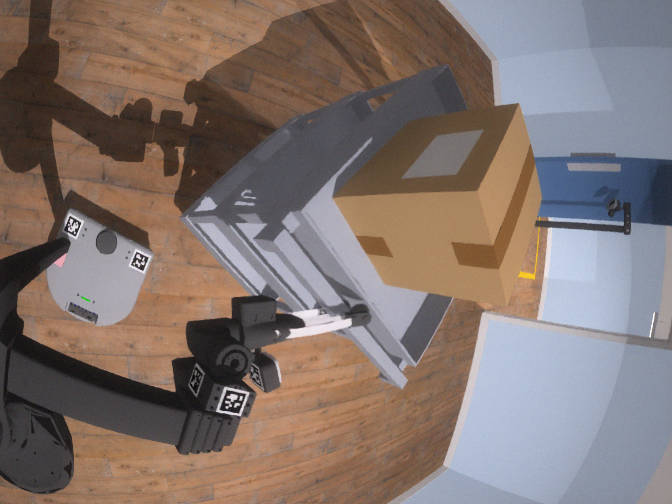

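Scene clock: 272.03 s.
r1.base_odometry: x=-0.623 y=-1.606 heading=-2.073 (m, m, rad; r1's odometry frame)
r1.turned_by_wheels: +0.499 (rad since the last result)
r1.turned_by_imu: +0.436 (rad since the last result)
r1.base_tilt: forward=+0.7 right=-0.8 (deg)
r1.lidar_m: 2.56 2.77 2.71 2.67 2.78 2.20 2.17 2.34 0.56 0.40 0.38 2.60
r1.head_depth_mm: 2487 768 692 586 888 - 1057 / 461 510 623 559 900 - 1087 / 458 499 605 562 895 1181 1130 / 465 489 590 559 892 1170 1100 / 471 480 637 540 909 1231 1100 / 2781 926 1751 1566 1396 1229 1112 / 2907 2285 1886 1607 1404 1244 1114
r1.base_status: done
r1.joint_positions: lift_m=+0.740 arm_m=+0.000 wrist_yaw_rad=+0.412 wrist_pitch_rad=-0.025 wrist_roll_rad=+1.564 gripper_m=-0.010 head_pan_rad=-1.193 head_tilt_rad=-0.890
r1.joint_status: wrist_yaw_rad off_target (ended at +0.412, target +0.450)
r1.on_its_own: gripper_m is held at -0.011, not at your -0.020, by its stall guard, which is not easing now; right_wheel is at rest, and its effort (+19) is outside its rest range (-18 to +18); wrist_yaw_rad is at rest, and its effort (+31) is outside its rest range (-12 to +12)
r1.motor_effort: left_wheel=-3(9) right_wheel=+19(36) lift_m=+42(43) arm_m=+1(5) wrist_yaw_rad=+31(64) wrist_pitch_rad=+13(14) wrist_roll_rad=+2(2) gripper_m=-20(19) head_pan_rad=-2(2) head_tilt_rad=-4(4) (%)
r1.hand_pose: x=+0.0809 y=-0.3791 z=+0.8476 quat_wxyz=(+0.006, +0.204, -0.979, -0.012) (m; r1's base frame)
r1.wrist_depth_mm: - - - 129 190 - - / - - - 127 188 - 446 / - 286 286 126 186 651 463 / - 286 284 124 184 679 445 / - 282 282 123 183 650 437 / - 281 - 122 181 618 426 / - 281 279 120 180 572 410
r2.base_odometry: x=-2.909 y=-1.983 heading=+0.659 (m, m, rad; r2's odometry frame)
r2.turned_by_wheels: +0.000 (rad since the last result)
r2.turned_by_imu: +0.000 (rad since the last result)
r2.base_tilt: forward=-1.1 right=+1.7 (deg)
r2.lidar_m: 1.45 1.29 3.11 2.79 1.55 1.25 3.75 0.30 0.22 0.21 0.21 0.29
r2.head_depth_mm: 2733 2188 1827 1550 1374 489 480 / 2699 2167 1814 1561 1371 688 661 / 2646 2121 1777 1551 1357 1211 1093 / 2588 2101 1773 1528 1355 1198 1107 / 2554 2085 1760 1517 1335 1194 1109 / 1529 1760 1736 1512 1322 1193 1085 / 1527 1711 1655 1491 1332 1180 1072
r2.base_status: not commanded
r2.joint_positions: lift_m=+0.330 arm_m=+0.000 wrist_yaw_rad=+3.037 wrist_pitch_rad=-0.420 wrist_roll_rad=-0.008 gripper_m=+0.037 head_pan_rad=+0.006 head_tilt_rad=-1.000
r2.joint_status: not commanded
r2.on_its_own: wrist_yaw_rad is held at +3.032, not at its first target +2.991, by its stall guard, which is not easing now
r2.motor_effort: left_wheel=-3(3) right_wheel=+1(2) lift_m=+32(32) arm_m=+0(0) wrist_yaw_rad=-3(3) wrist_pitch_rad=+6(6) wrist_roll_rad=+0(0) gripper_m=+1(0) head_pan_rad=-3(3) head_tilt_rad=+0(0) (%)
r2.hand_pose: x=+0.0021 y=+0.0775 z=+0.3417 quat_wxyz=(+0.183, +0.695, +0.112, +0.686) (m; r2's base frame)
r2.wrist_depth_mm: - - - - - - - / - - - - - - - / 785 - 924 972 - - - / 665 682 748 787 822 881 921 / 559 581 - 639 680 713 743 / 492 510 - 551 576 597 624 / - - - 478 492 517 539
pictures: none
No camera images: the call's "cameras" was empty. Leave "cameras" out to get every camera's image.

Scene clock: 277.33 s.
r1.base_odometry: x=-0.430 y=-1.255 heading=-2.073 (m, m, rad; r1's odometry frame)
r1.turned_by_wheels: +0.000 (rad since the last result)
r1.turned_by_imu: -0.002 (rad since the last result)
r1.base_tilt: forward=+0.7 right=-0.7 (deg)
r1.lidar_m: 2.96 3.19 2.76 2.71 2.27 1.80 1.77 1.91 2.85 0.45 0.32 0.32
r1.head_depth_mm: 2713 2195 645 1544 1377 1263 1066 / 2760 2191 633 919 1367 - 1089 / 2335 2196 702 585 1031 1182 1128 / 2207 537 644 540 890 1164 1100 / 470 474 560 597 831 1022 1106 / 475 437 508 586 493 1207 1110 / 480 413 468 590 1355 1240 1113
r1.base_status: done
r1.joint_positions: lift_m=+0.740 arm_m=+0.000 wrist_yaw_rad=+0.670 wrist_pitch_rad=-0.024 wrist_roll_rad=+1.566 gripper_m=-0.010 head_pan_rad=-1.193 head_tilt_rad=-0.890
r1.joint_status: not commanded
r1.on_its_own: wrist_yaw_rad is held at +0.675, not at your +0.450, by its stall guard, which is not easing now; gripper_m is held at -0.011, not at your -0.020, by its stall guard, which is not easing now
r1.motor_effort: left_wheel=+1(6) right_wheel=+4(30) lift_m=+42(42) arm_m=-2(6) wrist_yaw_rad=+4(62) wrist_pitch_rad=+13(15) wrist_roll_rad=+1(2) gripper_m=-19(19) head_pan_rad=-2(3) head_tilt_rad=-4(4) (%)
r1.hand_pose: x=+0.1373 y=-0.3455 z=+0.8478 quat_wxyz=(+0.007, +0.329, -0.944, -0.011) (m; r1's base frame)
r1.wrist_depth_mm: - - - - 240 281 267 / - - - 157 227 - - / - - - 148 215 - 433 / - 296 299 141 204 640 447 / - 283 288 132 194 646 437 / - 274 - 125 186 618 423 / 263 263 263 121 178 594 408
r2.base_odometry: x=-2.909 y=-1.983 heading=+0.659 (m, m, rad; r2's odometry frame)
r2.turned_by_wheels: +0.000 (rad since the last result)
r2.turned_by_imu: +0.001 (rad since the last result)
r2.base_tilt: forward=-1.1 right=+1.7 (deg)
r2.lidar_m: 4.33 1.46 3.13 2.79 1.55 1.24 3.76 0.30 0.22 0.21 0.21 0.29
r2.head_depth_mm: 2674 2175 1822 1572 1368 489 479 / 2670 2148 1820 1545 1371 688 659 / 2638 2116 1796 1544 1360 1208 1092 / 2598 2109 1762 1531 1359 1199 1112 / 2565 2067 1763 1530 1333 1201 1101 / 2540 2073 1746 1522 1330 1182 1095 / 2338 1874 1740 1506 1317 1179 1075
r2.base_status: not commanded
r2.joint_positions: lift_m=+0.330 arm_m=+0.000 wrist_yaw_rad=+3.037 wrist_pitch_rad=-0.420 wrist_roll_rad=-0.008 gripper_m=+0.037 head_pan_rad=+0.006 head_tilt_rad=-1.000
r2.joint_status: not commanded
r2.on_its_own: wrist_yaw_rad is held at +3.032, not at its first target +2.991, by its stall guard, which is not easing now
r2.motor_effort: left_wheel=-3(3) right_wheel=+1(1) lift_m=+32(32) arm_m=+0(0) wrist_yaw_rad=-4(4) wrist_pitch_rad=+6(6) wrist_roll_rad=+0(0) gripper_m=+0(0) head_pan_rad=-4(4) head_tilt_rad=+0(0) (%)
r2.hand_pose: x=+0.0021 y=+0.0775 z=+0.3417 quat_wxyz=(+0.183, +0.695, +0.112, +0.686) (m; r2's base frame)
r2.wrist_depth_mm: - - - - - - - / 982 - - - - - - / 791 - 927 965 - - - / 655 681 762 779 820 872 936 / 551 575 - 643 677 707 743 / 490 511 - 545 578 602 626 / - - - 485 494 517 532
pictures: r1_nav_camera (sideways: a quarter turn counterclockwise sets it upright)
Images, in order (width x height): r1_nav_camera 672x504.

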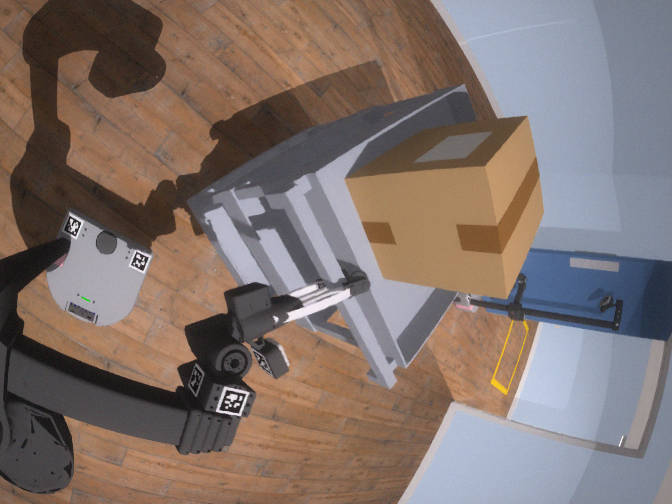

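>>> execute_actions(
  actions=[
    {"r1":{"base":{"rotate_rad":0.8},"joints":{"wrist_yaw_rad":0.4}}},
  ],
  cameras=[],
)

>>> execute_actions(
  actions=[
    {"r1":{"base":{"translate_m":-0.45}}},
  ],
  cameras=[],
)

>>> execute_actions(
  actions=[
    {"r1":{"base":{"rotate_rad":0.65},"joints":{"wrist_yaw_rad":0.41}}},
  ],
  cameras=[],
)

>>> execute_actions(
  actions=[
    {"r1":{"base":{"translate_m":-0.45}}},
  ],
  cameras=["r1_nav_camera"],
)

Scene clock: 286.60 s.
r1.base_odometry: x=-0.430 y=-1.255 heading=-1.274 (m, m, rad; r1's odometry frame)
r1.turned_by_wheels: +0.799 (rad since the last result)
r1.turned_by_imu: +0.675 (rad since the last result)
r1.base_tilt: forward=+0.6 right=-0.7 (deg)
r1.lidar_m: 3.14 2.73 2.73 2.03 1.76 1.76 2.04 3.05 0.44 0.41 0.42 2.97
r1.head_depth_mm: 450 483 577 536 875 - 1055 / 457 501 598 566 880 - 1085 / 472 517 625 565 903 1194 1127 / 2743 735 677 589 929 1200 1100 / 2724 2251 1865 1487 1392 1226 1104 / 2647 2275 1884 1608 1399 1238 1109 / 2590 2285 1887 1611 1395 1243 1114
r1.base_status: done
r1.joint_positions: lift_m=+0.740 arm_m=+0.000 wrist_yaw_rad=+0.358 wrist_pitch_rad=-0.027 wrist_roll_rad=+1.574 gripper_m=-0.010 head_pan_rad=-1.193 head_tilt_rad=-0.890
r1.joint_status: wrist_yaw_rad off_target (ended at +0.358, target +0.400)
r1.on_its_own: gripper_m is held at -0.011, not at your -0.020, by its stall guard, which is not easing now; wrist_yaw_rad is at rest, and its effort (+33) is outside its rest range (-12 to +12)
r1.motor_effort: left_wheel=-3(8) right_wheel=+18(30) lift_m=+42(42) arm_m=-1(6) wrist_yaw_rad=+33(68) wrist_pitch_rad=+15(15) wrist_roll_rad=-1(4) gripper_m=-19(18) head_pan_rad=-3(2) head_tilt_rad=-4(4) (%)
r1.hand_pose: x=+0.0683 y=-0.3843 z=+0.8472 quat_wxyz=(+0.001, +0.178, -0.984, -0.014) (m; r1's base frame)
r1.wrist_depth_mm: - 240 - 89 139 140 482 / - 251 245 93 147 149 472 / - 267 263 98 155 579 456 / - 285 281 104 164 616 449 / - 305 298 110 173 605 433 / - - - 117 186 - 419 / - - - 126 - - 387
r2.base_odometry: x=-2.909 y=-1.983 heading=+0.659 (m, m, rad; r2's odometry frame)
r2.turned_by_wheels: +0.000 (rad since the last result)
r2.turned_by_imu: +0.001 (rad since the last result)
r2.base_tilt: forward=-1.2 right=+1.7 (deg)
r2.lidar_m: 4.32 1.45 3.14 2.78 1.55 1.25 3.75 0.30 0.22 0.21 0.21 0.29
r2.head_depth_mm: 2661 2182 1812 1577 1375 490 480 / 2656 2129 1814 1561 1370 690 661 / 2619 2142 1786 1544 1361 1207 1097 / 2592 2092 1778 1538 1349 1205 1108 / 2551 2083 1767 1518 1338 1199 1106 / 2534 2068 1744 1525 1332 1186 1091 / 1581 1830 1728 1493 1324 1186 1074
r2.base_status: not commanded
r2.joint_positions: lift_m=+0.330 arm_m=+0.000 wrist_yaw_rad=+3.037 wrist_pitch_rad=-0.420 wrist_roll_rad=-0.008 gripper_m=+0.037 head_pan_rad=+0.006 head_tilt_rad=-1.000
r2.joint_status: not commanded
r2.on_its_own: wrist_yaw_rad is held at +3.032, not at its first target +2.991, by its stall guard, which is not easing now
r2.motor_effort: left_wheel=-3(3) right_wheel=+1(1) lift_m=+32(32) arm_m=+0(0) wrist_yaw_rad=-4(2) wrist_pitch_rad=+6(6) wrist_roll_rad=+0(0) gripper_m=+0(0) head_pan_rad=-4(4) head_tilt_rad=+0(0) (%)
r2.hand_pose: x=+0.0021 y=+0.0775 z=+0.3417 quat_wxyz=(+0.183, +0.695, +0.112, +0.686) (m; r2's base frame)
r2.wrist_depth_mm: - - - - - - - / 987 - - - - - - / 795 - 932 940 - - - / 655 683 747 770 809 876 927 / 561 578 - 634 682 712 736 / 489 511 - 546 580 593 628 / - - - 485 486 510 538
pictures: none
No camera images: the call's "cameras" was empty. Leave "cameras" out to get every camera's image.

Scene clock: 292.17 s.
r1.base_odometry: x=-0.562 y=-0.825 heading=-1.273 (m, m, rad; r1's odometry frame)
r1.turned_by_wheels: +0.000 (rad since the last result)
r1.turned_by_imu: -0.002 (rad since the last result)
r1.base_tilt: forward=+0.7 right=-0.7 (deg)
r1.lidar_m: 3.51 3.02 2.90 1.67 1.44 1.44 1.67 2.75 2.75 0.41 0.37 0.37
r1.head_depth_mm: 2742 2183 668 769 1330 1253 1068 / 2759 795 696 600 914 - 1090 / 467 520 646 555 900 1180 1124 / 463 491 591 543 891 1173 1097 / 468 472 565 548 866 1169 1107 / 475 455 548 611 748 1233 1107 / 497 692 724 1544 1397 1236 1115
r1.base_status: done
r1.joint_positions: lift_m=+0.740 arm_m=+0.000 wrist_yaw_rad=+0.648 wrist_pitch_rad=-0.026 wrist_roll_rad=+1.569 gripper_m=-0.010 head_pan_rad=-1.193 head_tilt_rad=-0.890
r1.joint_status: not commanded
r1.on_its_own: wrist_yaw_rad is held at +0.625, not at your +0.400, by its stall guard, which is not easing now; gripper_m is held at -0.011, not at your -0.020, by its stall guard, which is not easing now; wrist_yaw_rad is at rest, and its effort (-18) is outside its rest range (-12 to +12)
r1.motor_effort: left_wheel=+3(7) right_wheel=-7(25) lift_m=+42(41) arm_m=+0(3) wrist_yaw_rad=-18(52) wrist_pitch_rad=+14(15) wrist_roll_rad=+0(3) gripper_m=-18(19) head_pan_rad=-2(3) head_tilt_rad=-4(4) (%)
r1.hand_pose: x=+0.1328 y=-0.3487 z=+0.8475 quat_wxyz=(+0.006, +0.318, -0.948, -0.012) (m; r1's base frame)
r1.wrist_depth_mm: - - - 118 177 - - / - - - 119 178 616 459 / - 279 277 119 179 658 457 / - 284 281 120 179 667 445 / - 285 284 120 181 647 432 / - 288 287 121 182 615 421 / - 295 292 122 183 565 412
r2.base_odometry: x=-2.909 y=-1.983 heading=+0.659 (m, m, rad; r2's odometry frame)
r2.turned_by_wheels: +0.000 (rad since the last result)
r2.turned_by_imu: +0.001 (rad since the last result)
r2.base_tilt: forward=-1.1 right=+1.7 (deg)
r2.lidar_m: 4.28 1.49 1.77 2.79 1.55 1.25 3.74 0.30 0.22 0.21 0.21 0.29
r2.head_depth_mm: 2737 2183 1816 1563 1376 490 479 / 2636 2168 1802 1553 1362 690 665 / 2699 2117 1792 1556 1358 1220 1093 / 2600 2120 1778 1532 1345 1211 1115 / 2540 2092 1756 1523 1340 1197 1110 / 2510 2048 1729 1502 1332 1195 1091 / 2514 2029 1718 1495 1319 1183 1069
r2.base_status: not commanded
r2.joint_positions: lift_m=+0.330 arm_m=+0.000 wrist_yaw_rad=+3.037 wrist_pitch_rad=-0.420 wrist_roll_rad=-0.008 gripper_m=+0.037 head_pan_rad=+0.006 head_tilt_rad=-1.000
r2.joint_status: not commanded
r2.on_its_own: wrist_yaw_rad is held at +3.032, not at its first target +2.991, by its stall guard, which is not easing now
r2.motor_effort: left_wheel=-3(3) right_wheel=+2(1) lift_m=+32(32) arm_m=+0(0) wrist_yaw_rad=-3(4) wrist_pitch_rad=+6(5) wrist_roll_rad=+0(0) gripper_m=+0(0) head_pan_rad=-3(4) head_tilt_rad=+0(0) (%)
r2.hand_pose: x=+0.0021 y=+0.0775 z=+0.3417 quat_wxyz=(+0.183, +0.695, +0.112, +0.686) (m; r2's base frame)
r2.wrist_depth_mm: - - - - - - - / - - - - - - - / 787 - 912 971 - - - / 654 680 755 766 805 878 917 / 569 578 - 633 683 711 742 / 487 516 - 552 583 600 623 / - - - 486 488 506 537
pictures: none
No camera images: the call's "cameras" was empty. Leave "cameras" out to get every camera's image.

Scene clock: 294.13 s.
r1.base_odometry: x=-0.562 y=-0.825 heading=-0.624 (m, m, rad; r1's odometry frame)
r1.turned_by_wheels: +0.649 (rad since the last result)
r1.turned_by_imu: +0.608 (rad since the last result)
r1.base_tilt: forward=+0.7 right=-0.7 (deg)
r1.lidar_m: 3.02 2.53 1.60 1.44 1.45 1.76 2.74 2.26 0.40 0.40 0.43 3.35
r1.head_depth_mm: 450 483 567 532 876 - 1056 / 471 514 610 545 882 - 1092 / 2695 578 660 589 910 1196 1126 / 2777 2227 667 765 1136 1223 1097 / 2840 2244 1856 1551 1391 1233 1100 / 2893 2271 1873 1605 1401 1233 1109 / 2905 2288 1895 1612 1406 1239 1118
r1.base_status: done
r1.joint_positions: lift_m=+0.740 arm_m=+0.000 wrist_yaw_rad=+0.357 wrist_pitch_rad=-0.023 wrist_roll_rad=+1.577 gripper_m=-0.010 head_pan_rad=-1.193 head_tilt_rad=-0.890
r1.joint_status: wrist_yaw_rad off_target (ended at +0.357, target +0.410)
r1.on_its_own: gripper_m is held at -0.011, not at your -0.020, by its stall guard, which is not easing now; right_wheel is at rest, and its effort (+20) is outside its rest range (-18 to +18); wrist_yaw_rad is at rest, and its effort (+42) is outside its rest range (-12 to +12)
r1.motor_effort: left_wheel=-4(7) right_wheel=+20(28) lift_m=+42(42) arm_m=-4(8) wrist_yaw_rad=+42(61) wrist_pitch_rad=+12(15) wrist_roll_rad=-2(3) gripper_m=-19(19) head_pan_rad=-1(2) head_tilt_rad=-4(4) (%)
r1.hand_pose: x=+0.0680 y=-0.3847 z=+0.8481 quat_wxyz=(+0.000, +0.178, -0.984, -0.012) (m; r1's base frame)
r1.wrist_depth_mm: 233 221 215 67 114 115 460 / - 243 235 73 126 126 474 / - 268 262 80 139 141 461 / - 303 292 89 155 562 451 / - - - 98 174 - 436 / - - - 112 201 - 389 / - - - 135 - - 360
r2.base_odometry: x=-2.909 y=-1.983 heading=+0.659 (m, m, rad; r2's odometry frame)
r2.turned_by_wheels: +0.000 (rad since the last result)
r2.turned_by_imu: +0.000 (rad since the last result)
r2.base_tilt: forward=-1.1 right=+1.8 (deg)
r2.lidar_m: 4.32 1.50 2.31 2.78 1.55 1.25 3.75 0.30 0.22 0.21 0.21 0.29
r2.head_depth_mm: 2682 2167 1827 1568 1384 490 479 / 2685 2135 1804 1548 1375 691 661 / 2649 2110 1794 1545 1352 1214 1094 / 2622 2101 1775 1528 1359 1213 1109 / 2566 2064 1761 1517 1346 1192 1108 / 2521 2060 1741 1520 1338 1187 1088 / 2497 1986 1728 1493 1318 1182 1067
r2.base_status: not commanded
r2.joint_positions: lift_m=+0.330 arm_m=+0.000 wrist_yaw_rad=+3.037 wrist_pitch_rad=-0.420 wrist_roll_rad=-0.008 gripper_m=+0.037 head_pan_rad=+0.006 head_tilt_rad=-1.000
r2.joint_status: not commanded
r2.on_its_own: wrist_yaw_rad is held at +3.032, not at its first target +2.991, by its stall guard, which is not easing now
r2.motor_effort: left_wheel=-3(3) right_wheel=+1(2) lift_m=+32(32) arm_m=+0(1) wrist_yaw_rad=-4(4) wrist_pitch_rad=+6(6) wrist_roll_rad=+0(1) gripper_m=+0(0) head_pan_rad=-3(4) head_tilt_rad=+0(0) (%)
r2.hand_pose: x=+0.0021 y=+0.0775 z=+0.3417 quat_wxyz=(+0.183, +0.695, +0.112, +0.686) (m; r2's base frame)
r2.wrist_depth_mm: - - - - - - - / 994 - - - - - - / 796 - 904 968 - - - / 661 681 744 786 825 868 935 / 559 575 - 629 686 692 749 / 492 517 - 551 576 598 622 / - - - 481 487 515 533
pictures: none
No camera images: the call's "cameras" was empty. Leave "cameras" out to get every camera's image.

Scene clock: 299.70 s.
r1.base_odometry: x=-0.927 y=-0.562 heading=-0.624 (m, m, rad; r1's odometry frame)
r1.turned_by_wheels: +0.000 (rad since the last result)
r1.turned_by_imu: -0.003 (rad since the last result)
r1.base_tilt: forward=+0.7 right=-0.7 (deg)
r1.lidar_m: 3.46 2.39 1.51 1.36 1.36 1.66 2.30 2.32 1.94 0.40 0.39 3.85
r1.head_depth_mm: 2703 788 692 577 890 1248 1070 / 455 513 650 550 895 - 1092 / 459 497 602 576 891 1184 1129 / 462 492 595 541 906 1181 1099 / 469 486 587 566 878 1210 1102 / 515 764 700 560 1371 1226 1111 / 2912 2290 1886 1616 1408 1242 1115
r1.base_status: done
r1.joint_positions: lift_m=+0.740 arm_m=+0.000 wrist_yaw_rad=+0.567 wrist_pitch_rad=-0.025 wrist_roll_rad=+1.574 gripper_m=-0.010 head_pan_rad=-1.193 head_tilt_rad=-0.890
r1.joint_status: not commanded
r1.on_its_own: wrist_yaw_rad is held at +0.538, not at your +0.410, by its stall guard, which is still easing; gripper_m is held at -0.011, not at your -0.020, by its stall guard, which is not easing now
r1.motor_effort: left_wheel=+3(7) right_wheel=-8(27) lift_m=+42(42) arm_m=+1(3) wrist_yaw_rad=-23(52) wrist_pitch_rad=+14(14) wrist_roll_rad=-1(2) gripper_m=-18(19) head_pan_rad=-3(2) head_tilt_rad=-4(4) (%)
r1.hand_pose: x=+0.1159 y=-0.3604 z=+0.8477 quat_wxyz=(+0.003, +0.280, -0.960, -0.013) (m; r1's base frame)
r1.wrist_depth_mm: - - - 103 157 158 461 / - 263 259 106 161 599 471 / - 270 268 109 166 623 460 / - 281 278 112 171 633 445 / - 291 287 115 176 657 430 / - 305 300 119 182 594 420 / - - - 124 - - 411
r2.base_odometry: x=-2.909 y=-1.983 heading=+0.659 (m, m, rad; r2's odometry frame)
r2.turned_by_wheels: +0.000 (rad since the last result)
r2.turned_by_imu: +0.001 (rad since the last result)
r2.base_tilt: forward=-1.2 right=+1.7 (deg)
r2.lidar_m: 4.30 1.48 1.54 2.79 1.55 1.25 3.76 0.30 0.22 0.21 0.21 0.29
r2.head_depth_mm: 2710 2176 1822 1568 1376 489 480 / 2685 2157 1803 1552 1376 687 662 / 2645 2135 1779 1537 1366 1210 1086 / 2587 2092 1783 1533 1348 1206 1112 / 2535 2086 1785 1514 1342 1194 1096 / 2524 2057 1745 1507 1323 1190 1091 / 2511 2006 1712 1501 1317 1185 1066
r2.base_status: not commanded
r2.joint_positions: lift_m=+0.330 arm_m=+0.000 wrist_yaw_rad=+3.037 wrist_pitch_rad=-0.420 wrist_roll_rad=-0.008 gripper_m=+0.037 head_pan_rad=+0.006 head_tilt_rad=-1.000
r2.joint_status: not commanded
r2.on_its_own: wrist_yaw_rad is held at +3.032, not at its first target +2.991, by its stall guard, which is not easing now
r2.motor_effort: left_wheel=-3(3) right_wheel=+1(1) lift_m=+32(32) arm_m=+1(0) wrist_yaw_rad=-4(2) wrist_pitch_rad=+6(6) wrist_roll_rad=+0(0) gripper_m=+0(0) head_pan_rad=-3(4) head_tilt_rad=+1(0) (%)
r2.hand_pose: x=+0.0021 y=+0.0775 z=+0.3417 quat_wxyz=(+0.183, +0.695, +0.112, +0.686) (m; r2's base frame)
r2.wrist_depth_mm: - - - - - - - / - - - - - - - / 788 - 918 969 - - - / 667 673 753 770 830 881 934 / 556 574 - 630 673 698 743 / 490 507 - 549 575 590 621 / - - - 490 484 516 535
pictures: r1_nav_camera (sideways: a quarter turn counterclockwise sets it upright)
Images, in order (width x height): r1_nav_camera 672x504.

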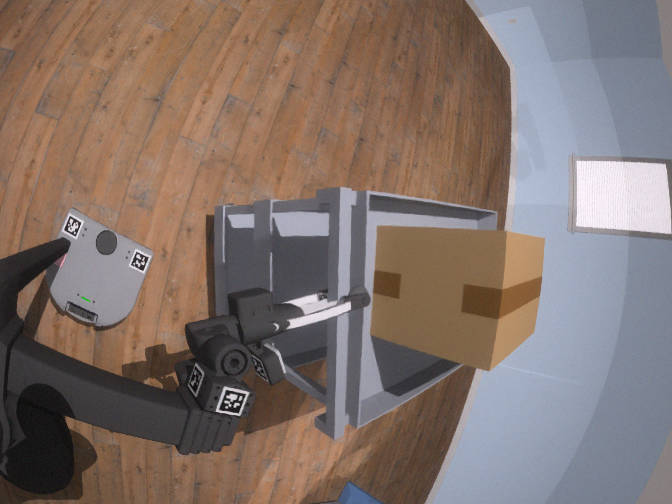

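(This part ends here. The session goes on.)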